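# Carry the ball from its gutter into that arm's box

## Task

Take the ball out of the gutter it sits in and get it into the box belonging to the same arm. The box has a roof and one open side; pouring the ball in is allowed. Done only if the ball ends inside that box and stays there with every gripper released and the arm pulled away, so that no robot holds it in place. It fails if the box is noticeably moved, raised, rotated or tipped. It fails if the ball drops noticeably below tabletop height while no robot carries it. It fails if anything is knocked or put outside the work area. Note: a gutter holds the ball only while its open end is the higher end; holding its handle vertical lets the ball roll out. Arm bases (metres; heading in degrees counter-clockwise from +x): arm1 x=-1.71 y=+0.22 z=+0.94 heading -15; arm2 x=+0.00 y=+0.13 z=+0.85 heading -89; arm3 x=+1.71 y=+0.39 z=+0.86 heading -166.

## Robot and tools

Setup: three identical i2rt Big YAM arms, arm1, arm2 and arm3, work side by side. Each has six revolute joints, a two-finger gripper and a wrist camera. Room cameras: cam_end_1, cam_end_2, cam_gap_1, cam_gap_2, cam_side, cam_top. Wrist cameras: arm1_cam_wrist, arm2_cam_wrist, arm3_cam_wrist. Loose objects may get an occasional brief shove from outside.

Frame: a single scene frame with its origin on the floor and +z up, in metres. The hand point lies midway between the fingertips. The hand's z axis runs along the fingers, and the fingers open and close along its y axis. The hand reaches roughly 1.0 m from the joint1 axis at most. Camera calibration (K, distortion, T_world_to_cam, pos_world) is given per camera and may be off by a couple of degrees and millimetres. A wrist camera's pose is derived from its arm's joint readings, so it is less reliable.

Tool execute_actions(actions, cameras): actions is a list holding one action or none. An action is an object keyed by "arm1", "arm2", "arm3". Each key holds {"joints": {...}}, a map from joint name to an absolute target, so these are poses in joint space, not offsets. Arms you name start moving together and may finish at different moments. Allowed keys and ranges:
- joint1_rad -2.879 to 2.879 (base yaw; positive is counter-clockwise seen from above; 0 unfolds toward the base heading)
- joint2_rad 0 to 3.141 (shoulder; 0 has the upper arm pointing back, about level; larger lifts it up, then forward)
- joint3_rad 0 to 3.019 (elbow; 0 is fully folded, larger opens it)
- joint4_rad -1.692 to 1.57 (hand pitch; positive tilts fingers up)
- joint5_rad -1.57 to 1.57 (hand sideways swing; positive goes to the arm's right)
- joint6_rad -2.094 to 2.094 (hand roll; positive is clockwise seen from behind the hand)
- gripper_m 0 to 0.093 (fingertip gap in metres; about 50 to 62 N per pad)
Joints count as arrived within ±0.045, 0.14, 0.09, 0.055, 0.03, 0.035 rad (joints 1 to 6) and ±0.003 m for the gripper. One action runs for at most 15 s. A key you leave out, or an arm you leave out, may keep pushing toward an earlier target. A misspelled key or an out-of-range number rejects the whole call, and nothing moves. cameras lists the images to return; null, omitted or ["all"] returns every camera, and [] returns none. An empty actions list only reports state and images. Joints move at different speeds, so the hand can sweep a wide curve between two postures.

Tool wait(seconds): 0 to 10 s with no new command, then the same report as an empty action. Tool zoom_image(camera, region): region is [x0, y0, x1, y1] in pixels of that camera's most recent full image, origin top-left, no larger than 504 by 504. Tool read_manual(section) returns only the URDF licence texts. Tool finished_scene(scene) closes the current scene and cannot be undone; call it only after the ball is settled in the box and the arm has let go and moved away.

Reading results: joint_positions gives the current joints. Joint torques are the drives' raw totals, with an offset, a scale and noise, so they are not clean contact signals. joint_status tells how each commanded joint ended. off_target: it stopped short and may still be pushing. contact_stop or time_out: it now holds where it stopped. A timed-out joint may keep a target at most 0.375, 0.375, 0.113, 0.225, 0.075, 0.3 rad away and resume moving if the way clears; to relax it, send its reported position. "joint command not followed", often with a "cause:" line, means a self- or inter-arm clearance check blocked that arm's joint targets; the gripper target still runs. Blocked joints show not_followed and may be retried on later actions until valid targets are sent. on_its_own lists what the call did not command, and "held at" gives the held target, not the actual position. A target very close to the current reading may produce no motion. A reported stop cancels the remaining execute_actions, wait and finished_scene calls in the same reply.

Heat: holding loads or pushing warms the motors. MOTOR HOT appears from 85 °C. At 100 °C an OVER-TEMPERATURE FAULT drops the whole arm and its gripper until it cools, and joint_status then shows limit_stop_at_motor_heat; resend the targets afterwards.

Avoid: the arms do not stop on contact and can push very hard, so do not jam into the table, box or gutter. Two robots pressing against each other ends the run, and a hard collision may too. The clearance check ignores fingers, gripper housings and wrist cameras and can react too late. Do not drop, slam or let slip the ball or gutter, do not disturb the box, and keep everything inside the work area. The robot keeps holding its last command while you think.

Each tool is called after "Request:" as name(argument=value, ...) on one line, values as JSON.

## Session

I'll start by looking at the current state and all camera views.

Request:
execute_actions(actions=[])

Scene clock: 0.00 s.
Joint torques (N m, as the arm reports them, + toward a larger angle): no reading
arm1.joint_positions: joint1_rad=+0.815 joint2_rad=+0.564 joint3_rad=+1.367 joint4_rad=-1.600 joint5_rad=-0.020 joint6_rad=+0.277 gripper_m=+0.094
arm1.joint_status: not commanded
arm1.hand: x=-1.5688 y=+0.3163 z=+1.4338 quat_wxyz=(-0.343, +0.131, -0.916, -0.161) (m; scene frame)
arm2.joint_positions: joint1_rad=+0.115 joint2_rad=+0.326 joint3_rad=+1.581 joint4_rad=-1.629 joint5_rad=+0.033 joint6_rad=-0.012 gripper_m=+0.095
arm2.joint_status: not commanded
arm2.hand: x=-0.0034 y=+0.1011 z=+1.4422 quat_wxyz=(-0.414, -0.548, -0.618, +0.383) (m; scene frame)
arm3.joint_positions: joint1_rad=+0.284 joint2_rad=+0.615 joint3_rad=+1.367 joint4_rad=-1.465 joint5_rad=-0.033 joint6_rad=-0.523 gripper_m=+0.095
arm3.joint_status: not commanded
arm3.hand: x=+1.5293 y=+0.2759 z=+1.3633 quat_wxyz=(-0.017, -0.784, -0.461, +0.415) (m; scene frame)
pictures: arm1_cam_wrist, arm2_cam_wrist, arm3_cam_wrist, cam_end_1, cam_end_2, cam_gap_1, cam_gap_2, cam_side, cam_top
Images, in order (width x height): arm1_cam_wrist 672x504, arm2_cam_wrist 672x504, arm3_cam_wrist 672x504, cam_end_1 672x504, cam_end_2 672x504, cam_gap_1 672x504, cam_gap_2 672x504, cam_side 672x504, cam_top 672x504.

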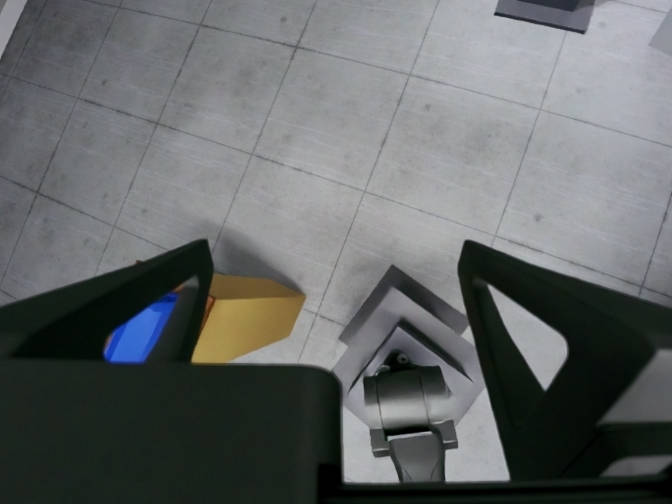

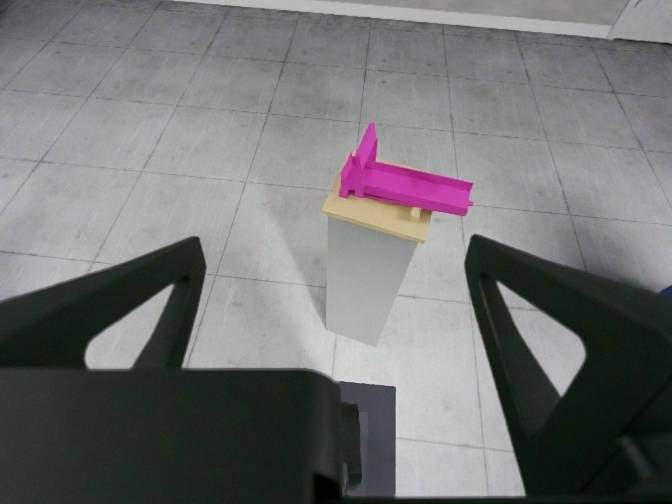

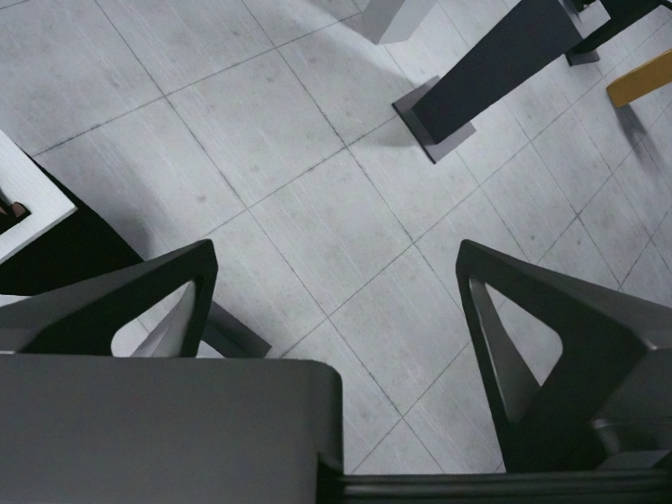

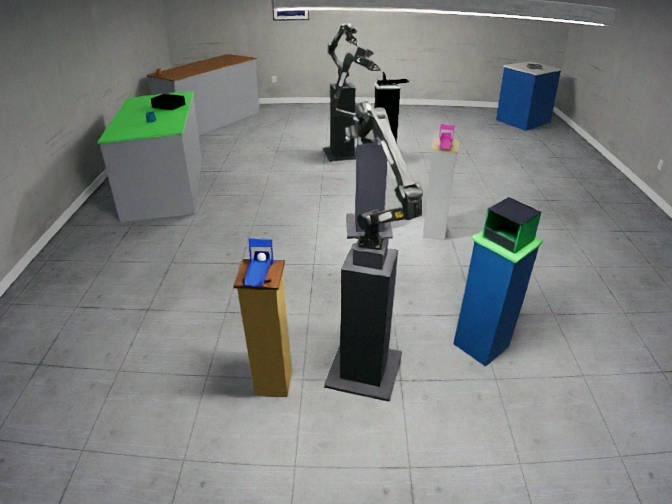

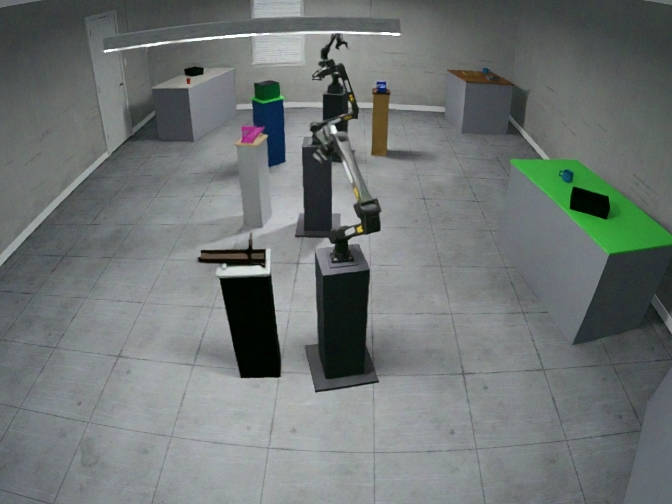

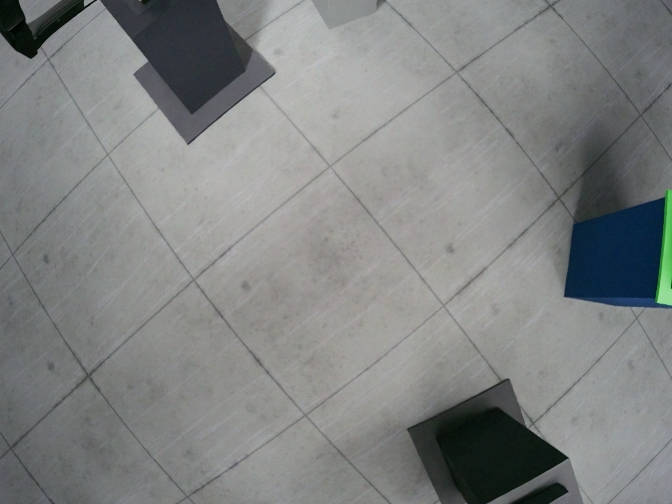

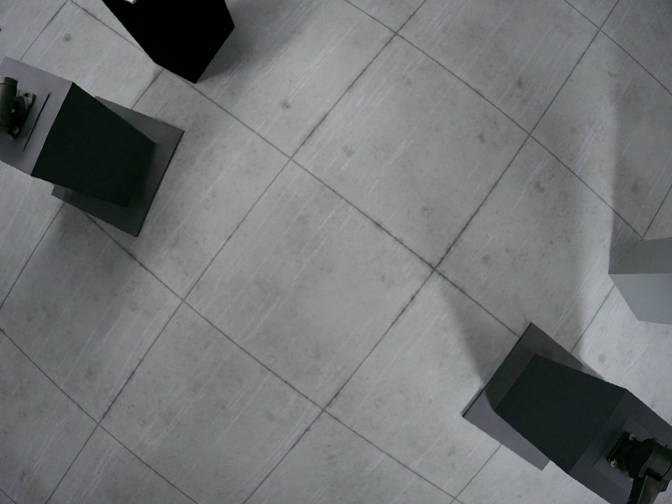

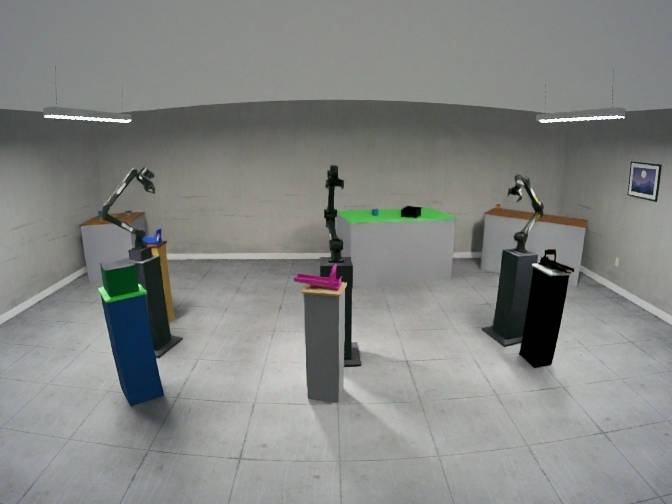

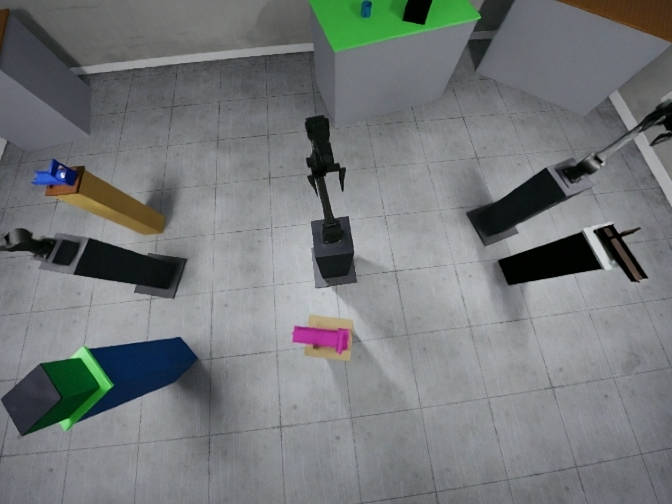

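Request:
zoom_image(camera="cam_end_1", region=[200, 200, 330, 310])

Request:
zoom_image(camera="cam_end_1", region=[450, 180, 570, 280])

Request:
zoom_image(camera="cam_top", region=[0, 140, 200, 300])

Request:
zoom_image(camera="cam_top", region=[0, 320, 200, 450])

Request:
zoom_image(camera="cam_side", region=[80, 160, 200, 320])

Request:
zoom_image(camera="arm2_cam_wrist", region=[300, 110, 500, 260])

Region (200, 200, 330, 310) of cam_end_1's 672x504 image, scaled by 3.877, with more detail than that image has; it fills the top 426 rows of this view, and the rest is white.

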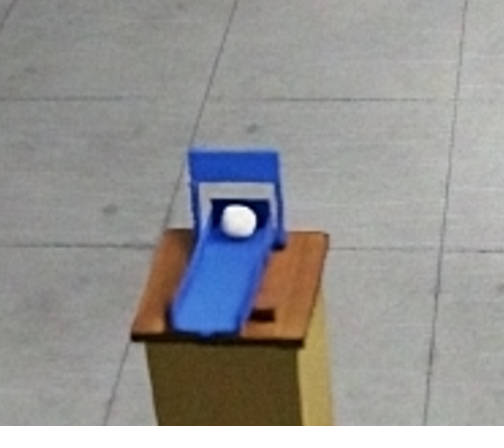

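Region (450, 180, 570, 280) of cam_end_1's 672x504 image, scaled by 4.200, with more detail than that image has.

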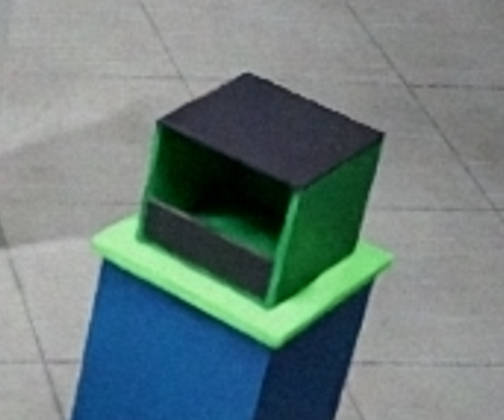

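Region (0, 140, 200, 300) of cam_top's 672x504 image, scaled by 2.520, with more detail than that image has; it fills the top 403 rows of this view, and the rest is white.

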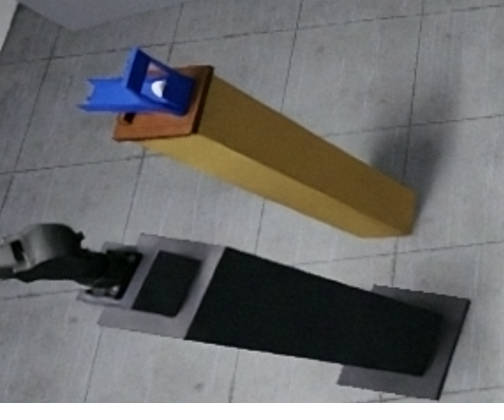

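Region (0, 320, 200, 450) of cam_top's 672x504 image, scaled by 2.520, with more detail than that image has; it fills the top 328 rows of this view, and the rest is white.

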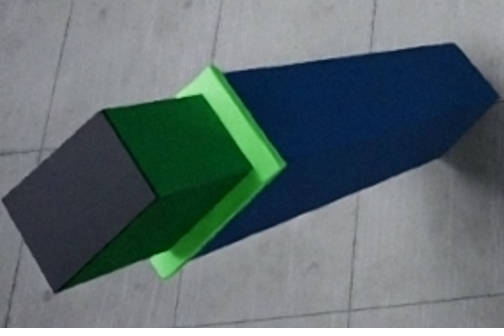

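Region (80, 160, 200, 320) of cam_side's 672x504 image, scaled by 3.150, with more detail than that image has; it fills the left 378 columns of this view, and the rest is white.

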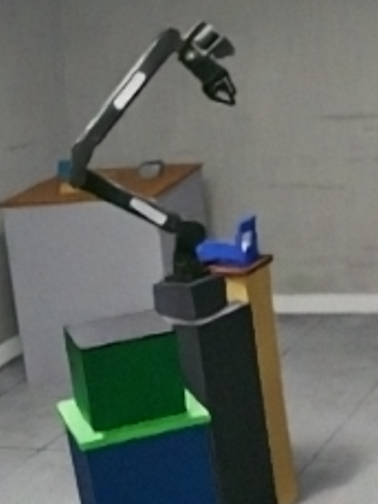

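Region (300, 110, 500, 260) of arm2_cam_wrist's 672x504 image, scaled by 2.520, with more detail than that image has; it fills the top 378 rows of this view, and the rest is white.

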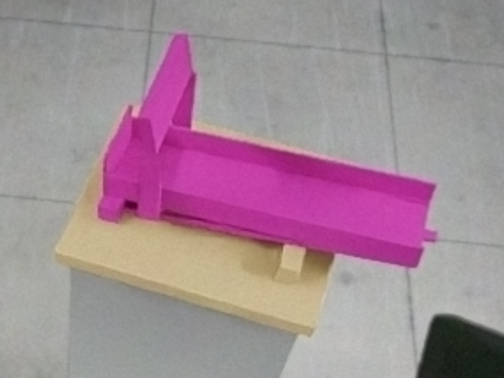

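Request:
execute_actions(actions=[{"arm1": {"joints": {"joint1_rad": 1.895, "joint2_rad": 1.481, "joint3_rad": 1.426, "joint4_rad": -0.993, "joint5_rad": 0.0, "joint6_rad": 0.0, "gripper_m": 0.09}}}], cameras=["arm1_cam_wrist", "cam_end_1", "cam_top"])

Scene clock: 121.60 s.
Joint torques (N m, as the arm reports them, + toward a larger angle): arm1=[ -0.36 -13.32  11.91   1.93   0.07  -0.02] | arm2=[ 0.66 10.38  4.55  2.43  0.08 -0.04] | arm3=[-0.38  2.37  9.81  2.21  0.05  0.11]
arm1.joint_positions: joint1_rad=+1.905 joint2_rad=+1.485 joint3_rad=+1.403 joint4_rad=-1.013 joint5_rad=+0.000 joint6_rad=+0.008 gripper_m=+0.090
arm1.joint_status: all done
arm1.hand: x=-1.7553 y=+0.7708 z=+1.2081 quat_wxyz=(-0.161, +0.709, -0.664, -0.173) (m; scene frame)
arm2.joint_positions: joint1_rad=+0.115 joint2_rad=+0.326 joint3_rad=+1.581 joint4_rad=-1.629 joint5_rad=+0.033 joint6_rad=-0.012 gripper_m=+0.095
arm2.joint_status: not commanded
arm2.hand: x=-0.0034 y=+0.1011 z=+1.4422 quat_wxyz=(-0.414, -0.548, -0.618, +0.383) (m; scene frame)
arm3.joint_positions: joint1_rad=+0.284 joint2_rad=+0.615 joint3_rad=+1.367 joint4_rad=-1.465 joint5_rad=-0.033 joint6_rad=-0.523 gripper_m=+0.095
arm3.joint_status: not commanded
arm3.hand: x=+1.5293 y=+0.2759 z=+1.3633 quat_wxyz=(-0.017, -0.784, -0.461, +0.415) (m; scene frame)
pictures: arm1_cam_wrist, cam_end_1, cam_top
camera_calibration (this result's frames):
arm1_cam_wrist: T_world_to_cam=[[0.997368, 0.0725041, 0.000491455, 1.6944], [0.0715577, -0.985396, 0.154516, 0.701506], [0.0116873, -0.154074, -0.98799, 1.45569], [0, 0, 0, 1]] pos_world=[-1.75715, 0.792693, 1.32898]
Images, in order (width x height): arm1_cam_wrist 672x504, cam_end_1 672x504, cam_top 672x504.

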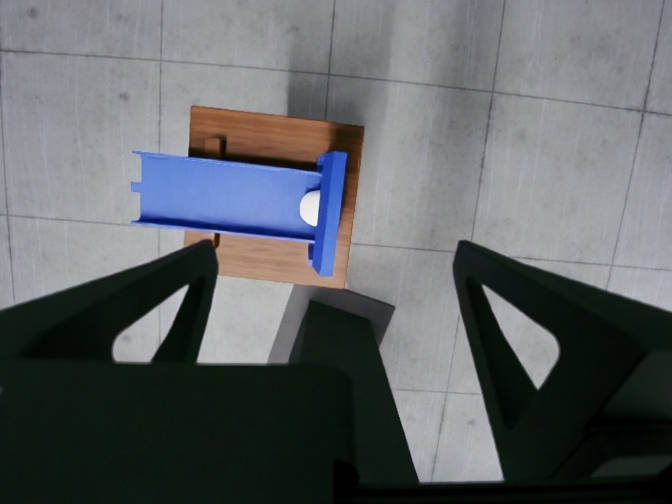

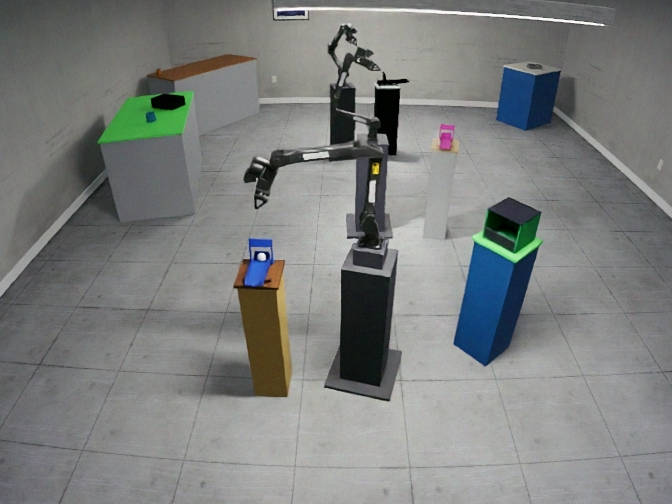

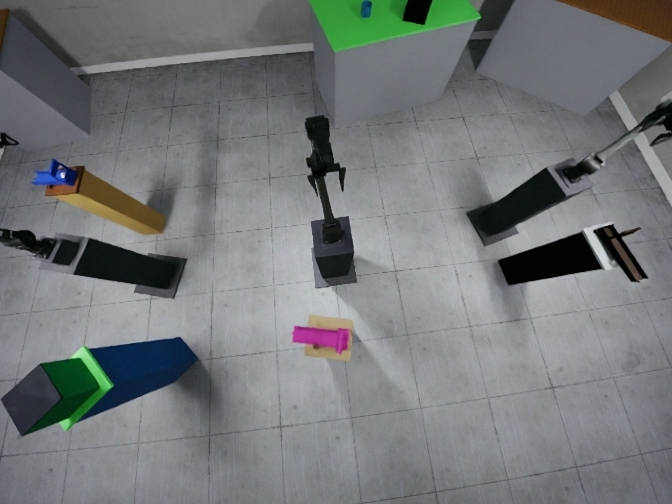

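Request:
zoom_image(camera="arm1_cam_wrist", region=[120, 90, 380, 300])

Region (120, 90, 380, 300) of arm1_cam_wrist's 672x504 image, scaled by 1.938, with more detail than that image has; it fills the top 407 rows of this view, and the rest is white.

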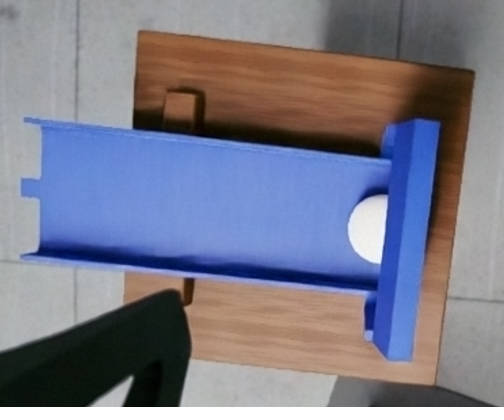

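Request:
execute_actions(actions=[{"arm1": {"joints": {"joint1_rad": 1.860, "joint2_rad": 1.856, "joint3_rad": 1.545, "joint4_rad": -1.22, "joint5_rad": -0.175, "joint6_rad": 0.066, "gripper_m": 0.09}}}], cameras=["arm1_cam_wrist", "cam_end_1", "cam_side"])

Scene clock: 196.63 s.
Joint torques (N m, as the arm reports them, + toward a larger angle): arm1=[  0.28 -17.61  10.55  -0.44  -0.15   0.13] | arm2=[ 0.89  9.84  4.52  2.38  0.06 -0.06] | arm3=[-0.51  2.24  9.81  1.97  0.04  0.1 ]
arm1.joint_positions: joint1_rad=+1.863 joint2_rad=+1.859 joint3_rad=+1.522 joint4_rad=-1.205 joint5_rad=-0.172 joint6_rad=+0.056 gripper_m=+0.090
arm1.joint_status: all done
arm1.hand: x=-1.7613 y=+0.7830 z=+1.0493 quat_wxyz=(+0.052, +0.696, -0.713, -0.068) (m; scene frame)
arm2.joint_positions: joint1_rad=+0.115 joint2_rad=+0.326 joint3_rad=+1.581 joint4_rad=-1.629 joint5_rad=+0.033 joint6_rad=-0.012 gripper_m=+0.095
arm2.joint_status: not commanded
arm2.hand: x=-0.0034 y=+0.1011 z=+1.4422 quat_wxyz=(-0.414, -0.548, -0.618, +0.383) (m; scene frame)
arm3.joint_positions: joint1_rad=+0.284 joint2_rad=+0.615 joint3_rad=+1.367 joint4_rad=-1.465 joint5_rad=-0.033 joint6_rad=-0.523 gripper_m=+0.095
arm3.joint_status: not commanded
arm3.hand: x=+1.5293 y=+0.2759 z=+1.3633 quat_wxyz=(-0.017, -0.784, -0.461, +0.415) (m; scene frame)
pictures: arm1_cam_wrist, cam_end_1, cam_side
camera_calibration (this result's frames):
arm1_cam_wrist: T_world_to_cam=[[0.985069, -0.01466, -0.171536, 1.92668], [0.0860879, -0.820911, 0.56453, 0.205025], [-0.149092, -0.570868, -0.807392, 1.15443], [0, 0, 0, 1]] pos_world=[-1.74345, 0.855581, 1.14683]
Images, in order (width x height): arm1_cam_wrist 672x504, cam_end_1 672x504, cam_side 672x504.

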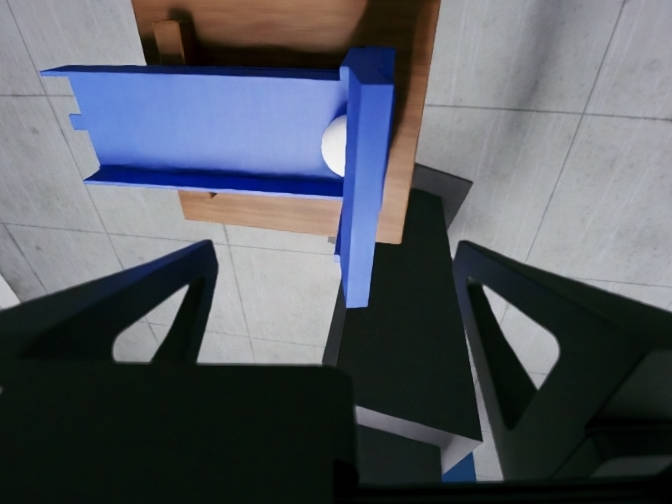

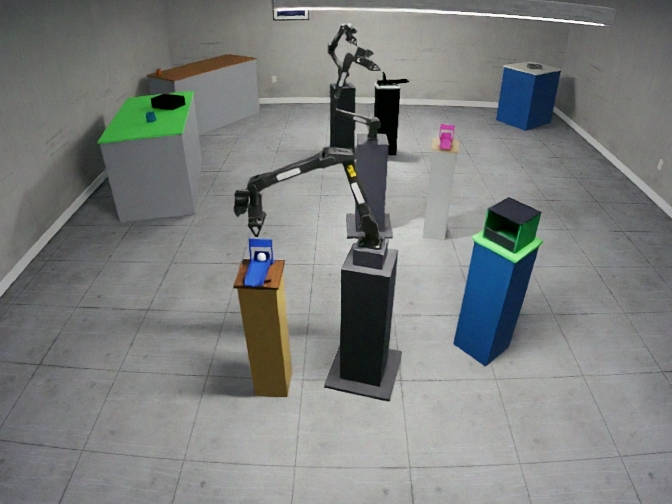

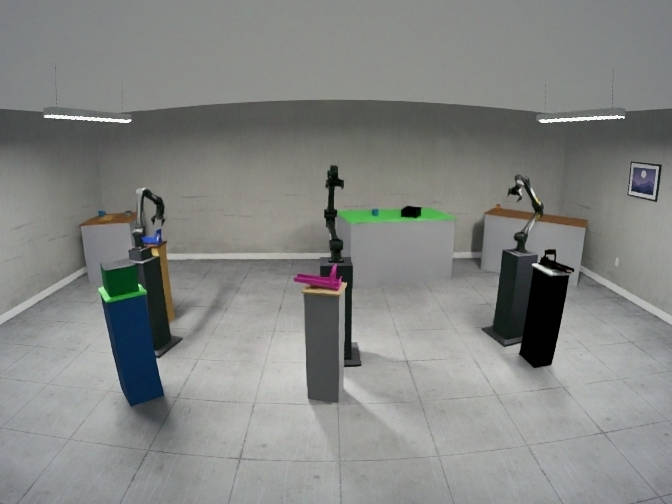

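Request:
execute_actions(actions=[{"arm1": {"joints": {"joint1_rad": 1.860, "joint2_rad": 1.945, "joint3_rad": 1.44, "joint4_rad": -1.03, "joint5_rad": -0.175, "joint6_rad": 0.066, "gripper_m": 0.09}}}], cameras=["arm1_cam_wrist", "cam_end_1", "cam_side"])

Scene clock: 213.33 s.
Joint torques (N m, as the arm reports them, + toward a larger angle): arm1=[  0.27 -17.2    7.6    0.99  -0.14   0.12] | arm2=[ 0.74 10.09  4.28  2.5   0.07 -0.05] | arm3=[-0.79  2.29  9.86  2.01  0.05  0.13]
arm1.joint_positions: joint1_rad=+1.863 joint2_rad=+1.940 joint3_rad=+1.448 joint4_rad=-1.047 joint5_rad=-0.172 joint6_rad=+0.057 gripper_m=+0.090
arm1.joint_status: all done
arm1.hand: x=-1.7613 y=+0.7872 z=+0.9796 quat_wxyz=(+0.051, +0.696, -0.713, -0.069) (m; scene frame)
arm2.joint_positions: joint1_rad=+0.115 joint2_rad=+0.326 joint3_rad=+1.581 joint4_rad=-1.629 joint5_rad=+0.033 joint6_rad=-0.012 gripper_m=+0.095
arm2.joint_status: not commanded
arm2.hand: x=-0.0034 y=+0.1011 z=+1.4422 quat_wxyz=(-0.414, -0.548, -0.618, +0.383) (m; scene frame)
arm3.joint_positions: joint1_rad=+0.284 joint2_rad=+0.615 joint3_rad=+1.367 joint4_rad=-1.465 joint5_rad=-0.033 joint6_rad=-0.523 gripper_m=+0.095
arm3.joint_status: not commanded
arm3.hand: x=+1.5293 y=+0.2759 z=+1.3633 quat_wxyz=(-0.017, -0.784, -0.461, +0.415) (m; scene frame)
pictures: arm1_cam_wrist, cam_end_1, cam_side
camera_calibration (this result's frames):
arm1_cam_wrist: T_world_to_cam=[[0.984975, -0.014946, -0.172048, 1.91532], [0.0857587, -0.822399, 0.562411, 0.250495], [-0.149898, -0.568715, -0.80876, 1.0988], [0, 0, 0, 1]] pos_world=[-1.74332, 0.85954, 1.07732]
Images, in order (width x height): arm1_cam_wrist 672x504, cam_end_1 672x504, cam_side 672x504.

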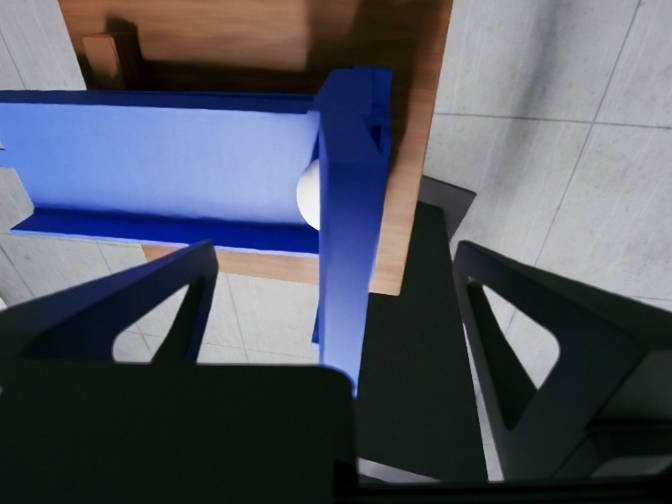

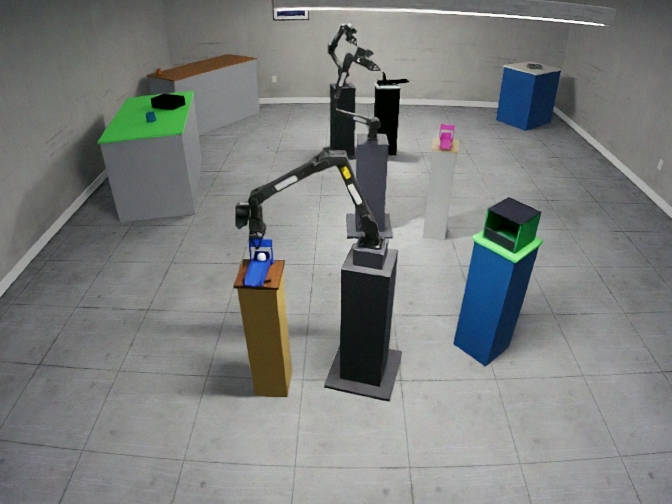

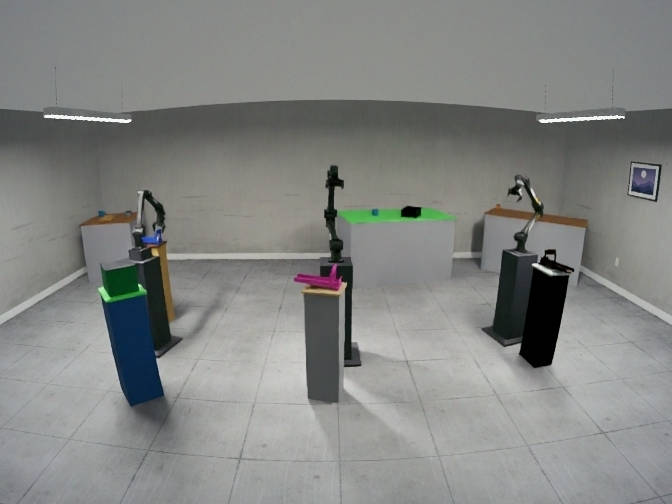

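Request:
zoom_image(camera="cam_end_1", region=[210, 190, 310, 290])

Request:
zoom_image(camera="cam_side", region=[120, 190, 190, 260])

Region (210, 190, 310, 290) of cam_end_1's 672x504 image, scaled by 5.040, with more detail than that image has.

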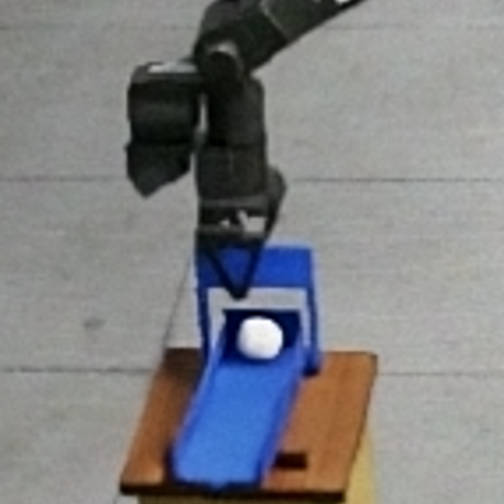

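Region (120, 190, 190, 260) of cam_side's 672x504 image, scaled by 7.200, with more detail than that image has.

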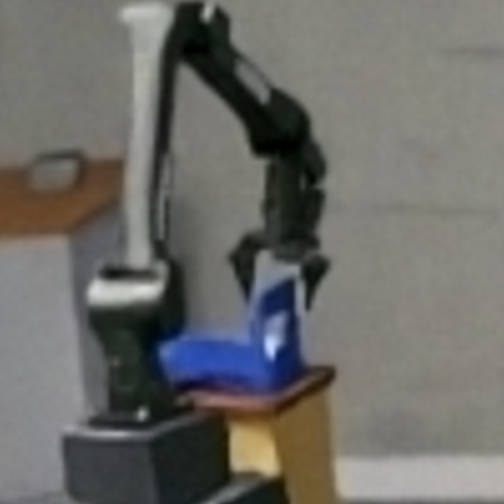

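Request:
execute_actions(actions=[{"arm1": {"joints": {"joint1_rad": 1.860, "joint2_rad": 1.953, "joint3_rad": 1.399, "joint4_rad": -1.014, "joint5_rad": -0.175, "joint6_rad": 0.066, "gripper_m": 0.09}}}], cameras=["arm1_cam_wrist", "cam_end_1", "cam_side"])

Request:
zoom_image(camera="cam_end_1", region=[210, 190, 310, 290])

Request:
zoom_image(camera="cam_side", region=[120, 190, 190, 260])

Scene clock: 233.50 s.
Joint torques (N m, as the arm reports them, + toward a larger angle): arm1=[  0.31 -16.2    7.1    0.88  -0.14   0.12] | arm2=[ 0.44 10.57  4.46  2.53  0.07 -0.04] | arm3=[-0.49  2.36  9.76  1.91  0.03  0.1 ]
arm1.joint_positions: joint1_rad=+1.863 joint2_rad=+1.940 joint3_rad=+1.411 joint4_rad=-1.029 joint5_rad=-0.172 joint6_rad=+0.057 gripper_m=+0.090
arm1.joint_status: all done
arm1.hand: x=-1.7609 y=+0.7757 z=+0.9673 quat_wxyz=(+0.058, +0.696, -0.713, -0.062) (m; scene frame)
arm2.joint_positions: joint1_rad=+0.115 joint2_rad=+0.326 joint3_rad=+1.581 joint4_rad=-1.629 joint5_rad=+0.033 joint6_rad=-0.012 gripper_m=+0.095
arm2.joint_status: not commanded
arm2.hand: x=-0.0034 y=+0.1011 z=+1.4422 quat_wxyz=(-0.414, -0.548, -0.618, +0.383) (m; scene frame)
arm3.joint_positions: joint1_rad=+0.284 joint2_rad=+0.615 joint3_rad=+1.367 joint4_rad=-1.465 joint5_rad=-0.033 joint6_rad=-0.523 gripper_m=+0.095
arm3.joint_status: not commanded
arm3.hand: x=+1.5293 y=+0.2759 z=+1.3633 quat_wxyz=(-0.017, -0.784, -0.461, +0.415) (m; scene frame)
pictures: arm1_cam_wrist, cam_end_1, cam_side
camera_calibration (this result's frames):
arm1_cam_wrist: T_world_to_cam=[[0.985074, -0.018277, -0.171158, 1.91455], [0.0853774, -0.811532, 0.578036, 0.223749], [-0.149465, -0.584022, -0.797859, 1.08448], [0, 0, 0, 1]] pos_world=[-1.74298, 0.84993, 1.06362]
Images, in order (width x height): arm1_cam_wrist 672x504, cam_end_1 672x504, cam_side 672x504.

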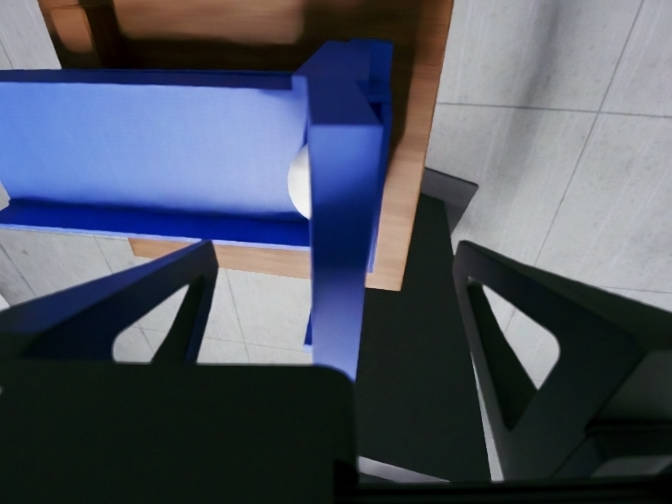

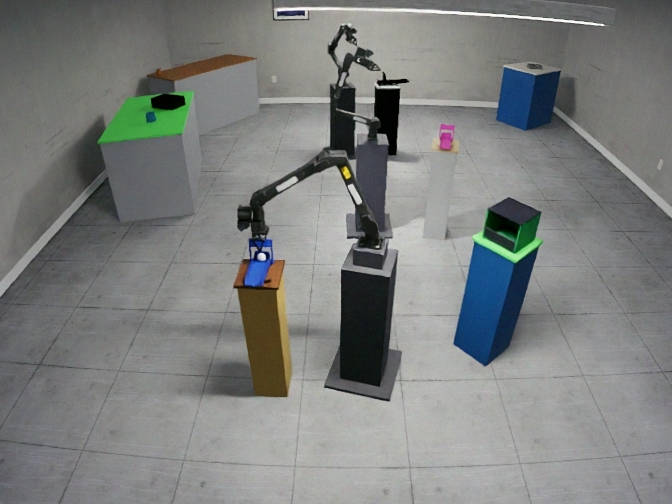

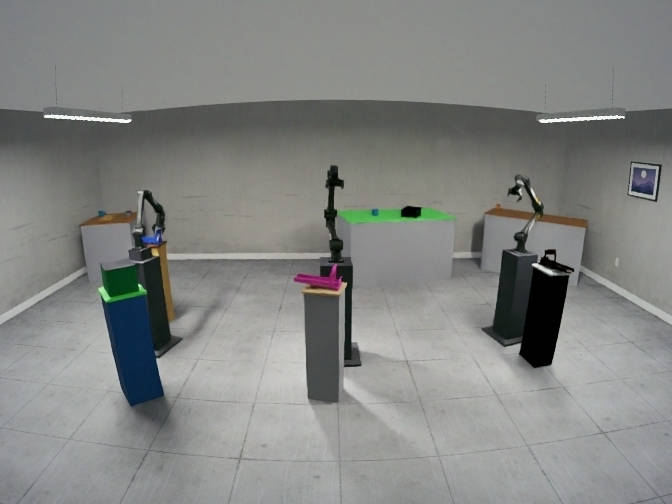

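Region (210, 190, 310, 290) of cam_end_1's 672x504 image, scaled by 5.040, with more detail than that image has.

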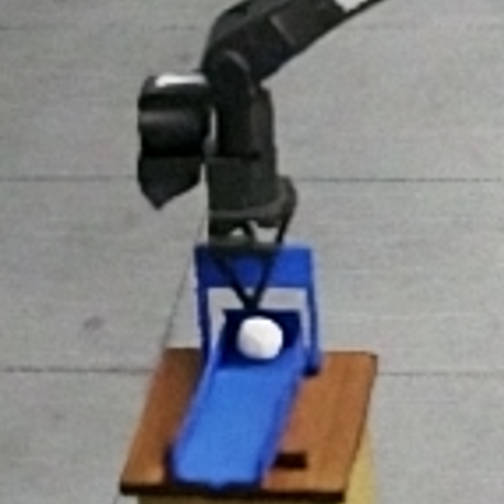

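Region (120, 190, 190, 260) of cam_side's 672x504 image, scaled by 7.200, with more detail than that image has.

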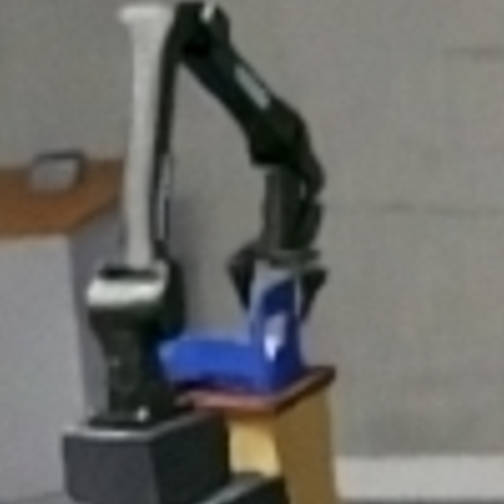

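Request:
execute_actions(actions=[{"arm1": {"joints": {"gripper_m": 0.0}}}], cameras=["arm1_cam_wrist", "cam_end_1", "cam_side"])

Request:
zoom_image(camera="cam_end_1", region=[210, 190, 310, 290])

Request:
zoom_image(camera="cam_side", region=[120, 190, 190, 260])

Scene clock: 239.57 s.
Joint torques (N m, as the arm reports them, + toward a larger angle): arm1=[  0.22 -15.89   7.11   0.81   0.41   0.08] | arm2=[ 0.77 10.1   4.5   2.52  0.07 -0.01] | arm3=[-0.25  1.87  9.85  2.04  0.06  0.13]
arm1.joint_positions: joint1_rad=+1.862 joint2_rad=+1.935 joint3_rad=+1.411 joint4_rad=-1.028 joint5_rad=-0.187 joint6_rad=+0.061 gripper_m=+0.011
arm1.joint_status: gripper_m off_target (ended at +0.011, target +0.000)
arm1.hand: x=-1.7627 y=+0.7766 z=+0.9708 quat_wxyz=(+0.061, +0.694, -0.714, -0.069) (m; scene frame)
arm2.joint_positions: joint1_rad=+0.115 joint2_rad=+0.326 joint3_rad=+1.581 joint4_rad=-1.629 joint5_rad=+0.033 joint6_rad=-0.012 gripper_m=+0.095
arm2.joint_status: not commanded
arm2.hand: x=-0.0034 y=+0.1011 z=+1.4422 quat_wxyz=(-0.414, -0.548, -0.618, +0.383) (m; scene frame)
arm3.joint_positions: joint1_rad=+0.284 joint2_rad=+0.615 joint3_rad=+1.367 joint4_rad=-1.465 joint5_rad=-0.033 joint6_rad=-0.523 gripper_m=+0.095
arm3.joint_status: not commanded
arm3.hand: x=+1.5293 y=+0.2759 z=+1.3633 quat_wxyz=(-0.017, -0.784, -0.461, +0.415) (m; scene frame)
pictures: arm1_cam_wrist, cam_end_1, cam_side
camera_calibration (this result's frames):
arm1_cam_wrist: T_world_to_cam=[[0.982351, -0.0218041, -0.185772, 1.92911], [0.0900864, -0.815252, 0.572057, 0.239572], [-0.163924, -0.578696, -0.798899, 1.05887], [0, 0, 0, 1]] pos_world=[-1.74307, 0.85014, 1.06726]
Images, in order (width x height): arm1_cam_wrist 672x504, cam_end_1 672x504, cam_side 672x504.

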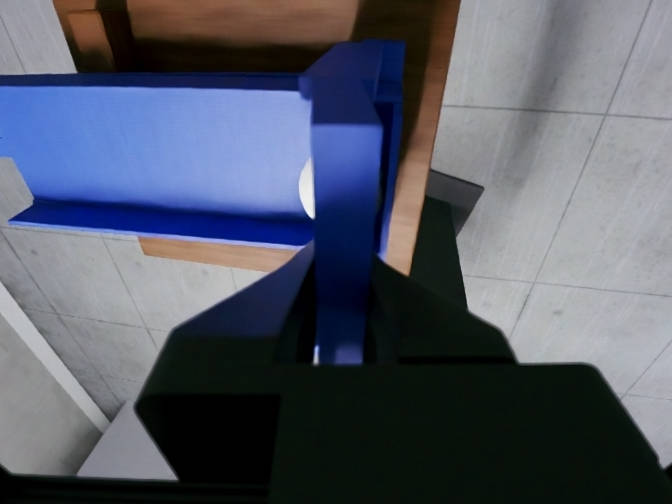

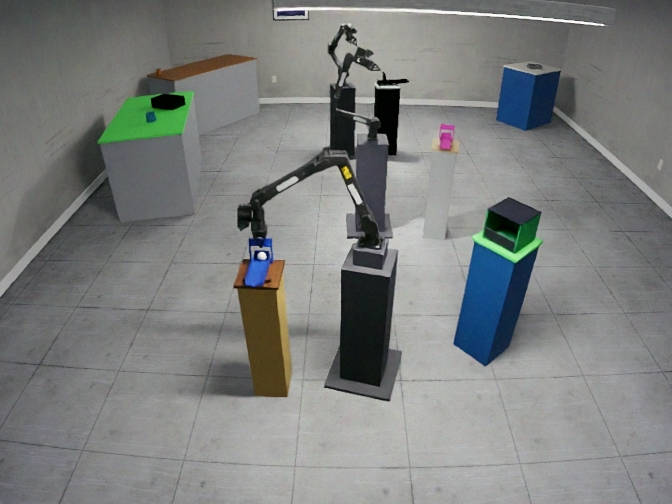

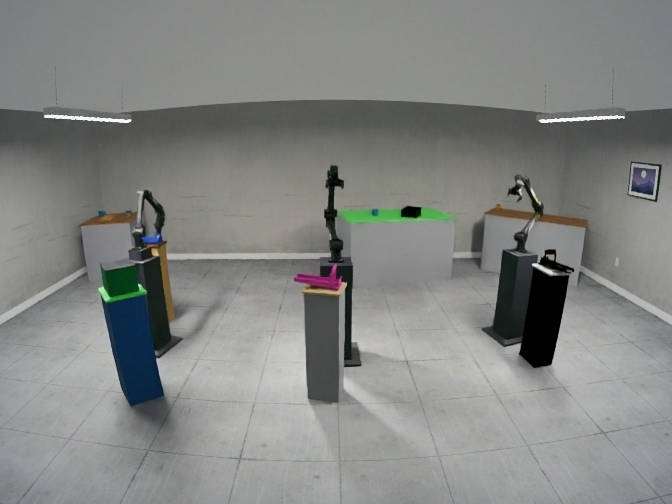

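Region (210, 190, 310, 290) of cam_end_1's 672x504 image, scaled by 5.040, with more detail than that image has.

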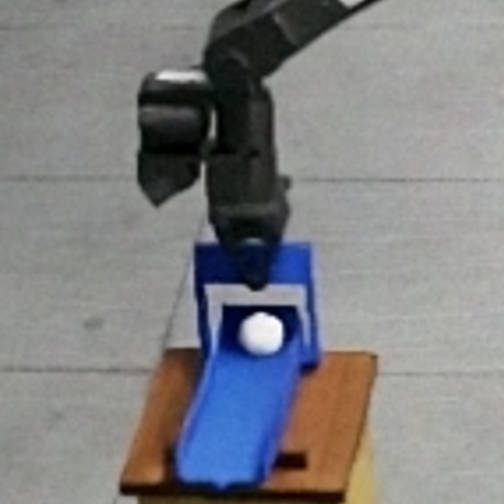

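Region (120, 190, 190, 260) of cam_side's 672x504 image, scaled by 7.200, with more detail than that image has.

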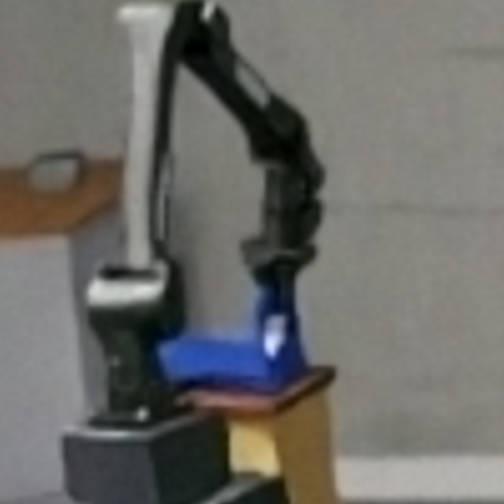

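Request:
execute_actions(actions=[{"arm1": {"joints": {"joint1_rad": 1.860, "joint2_rad": 1.82, "joint3_rad": 1.62, "joint4_rad": -1.35, "joint5_rad": -0.45, "joint6_rad": 0.066, "gripper_m": 0.0}}}], cameras=["arm1_cam_wrist", "cam_end_1", "cam_side"])

Request:
zoom_image(camera="cam_side", region=[90, 160, 210, 280])

Scene clock: 286.30 s.
Joint torques (N m, as the arm reports them, + toward a larger angle): arm1=[  0.49 -15.73  12.09  -0.53  -0.45   0.05] | arm2=[ 1.01 10.08  4.52  2.49  0.09 -0.06] | arm3=[-0.71  2.23  9.74  1.99  0.06  0.13]
arm1.joint_positions: joint1_rad=+1.861 joint2_rad=+1.807 joint3_rad=+1.583 joint4_rad=-1.334 joint5_rad=-0.443 joint6_rad=+0.063 gripper_m=+0.011
arm1.joint_status: gripper_m off_target (ended at +0.011, target +0.000); the others done
arm1.hand: x=-1.8045 y=+0.7716 z=+1.1131 quat_wxyz=(+0.157, +0.679, -0.701, -0.152) (m; scene frame)
arm2.joint_positions: joint1_rad=+0.115 joint2_rad=+0.326 joint3_rad=+1.581 joint4_rad=-1.629 joint5_rad=+0.033 joint6_rad=-0.012 gripper_m=+0.095
arm2.joint_status: not commanded
arm2.hand: x=-0.0034 y=+0.1011 z=+1.4422 quat_wxyz=(-0.414, -0.548, -0.618, +0.383) (m; scene frame)
arm3.joint_positions: joint1_rad=+0.284 joint2_rad=+0.615 joint3_rad=+1.367 joint4_rad=-1.465 joint5_rad=-0.033 joint6_rad=-0.523 gripper_m=+0.095
arm3.joint_status: not commanded
arm3.hand: x=+1.5293 y=+0.2759 z=+1.3633 quat_wxyz=(-0.017, -0.784, -0.461, +0.415) (m; scene frame)
pictures: arm1_cam_wrist, cam_end_1, cam_side
camera_calibration (this result's frames):
arm1_cam_wrist: T_world_to_cam=[[0.903197, -0.0243813, -0.428533, 2.12582], [0.235198, -0.807042, 0.541632, 0.447227], [-0.35905, -0.58999, -0.723183, 0.735147], [0, 0, 0, 1]] pos_world=[-1.76127, 0.846491, 1.2004]
Images, in order (width x height): arm1_cam_wrist 672x504, cam_end_1 672x504, cam_side 672x504.

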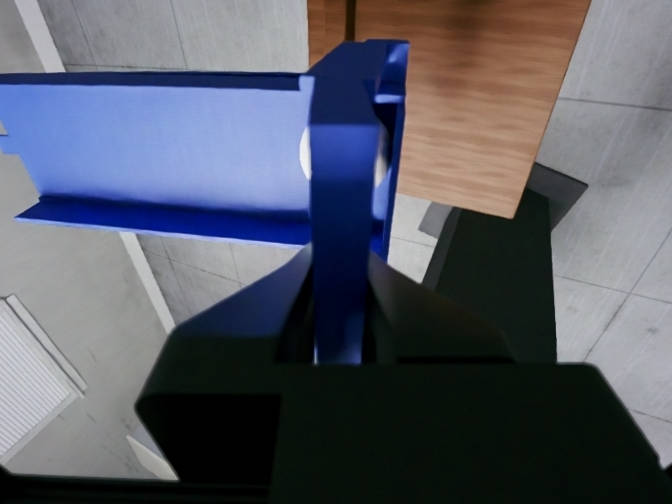

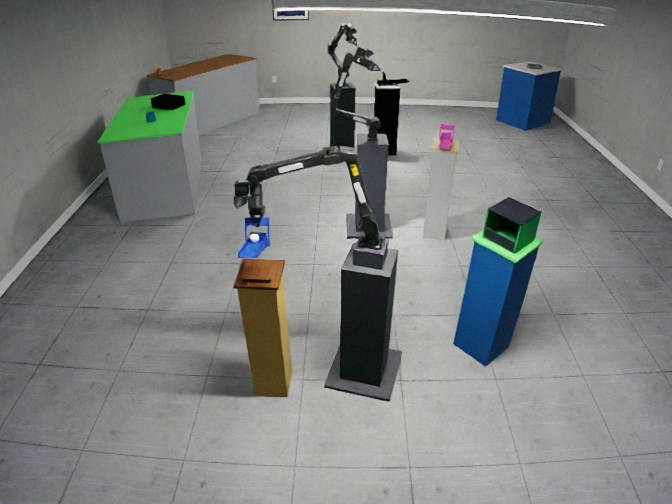

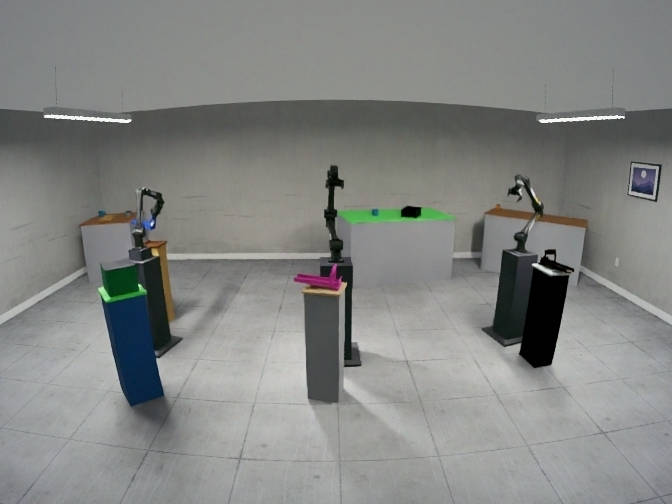

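Region (90, 160, 210, 280) of cam_side's 672x504 image, scaled by 4.200, with more detail than that image has.

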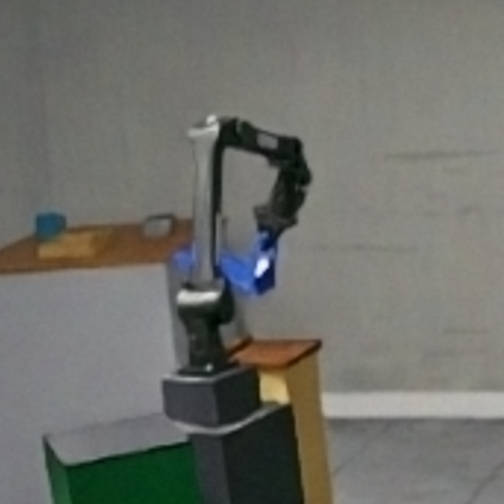

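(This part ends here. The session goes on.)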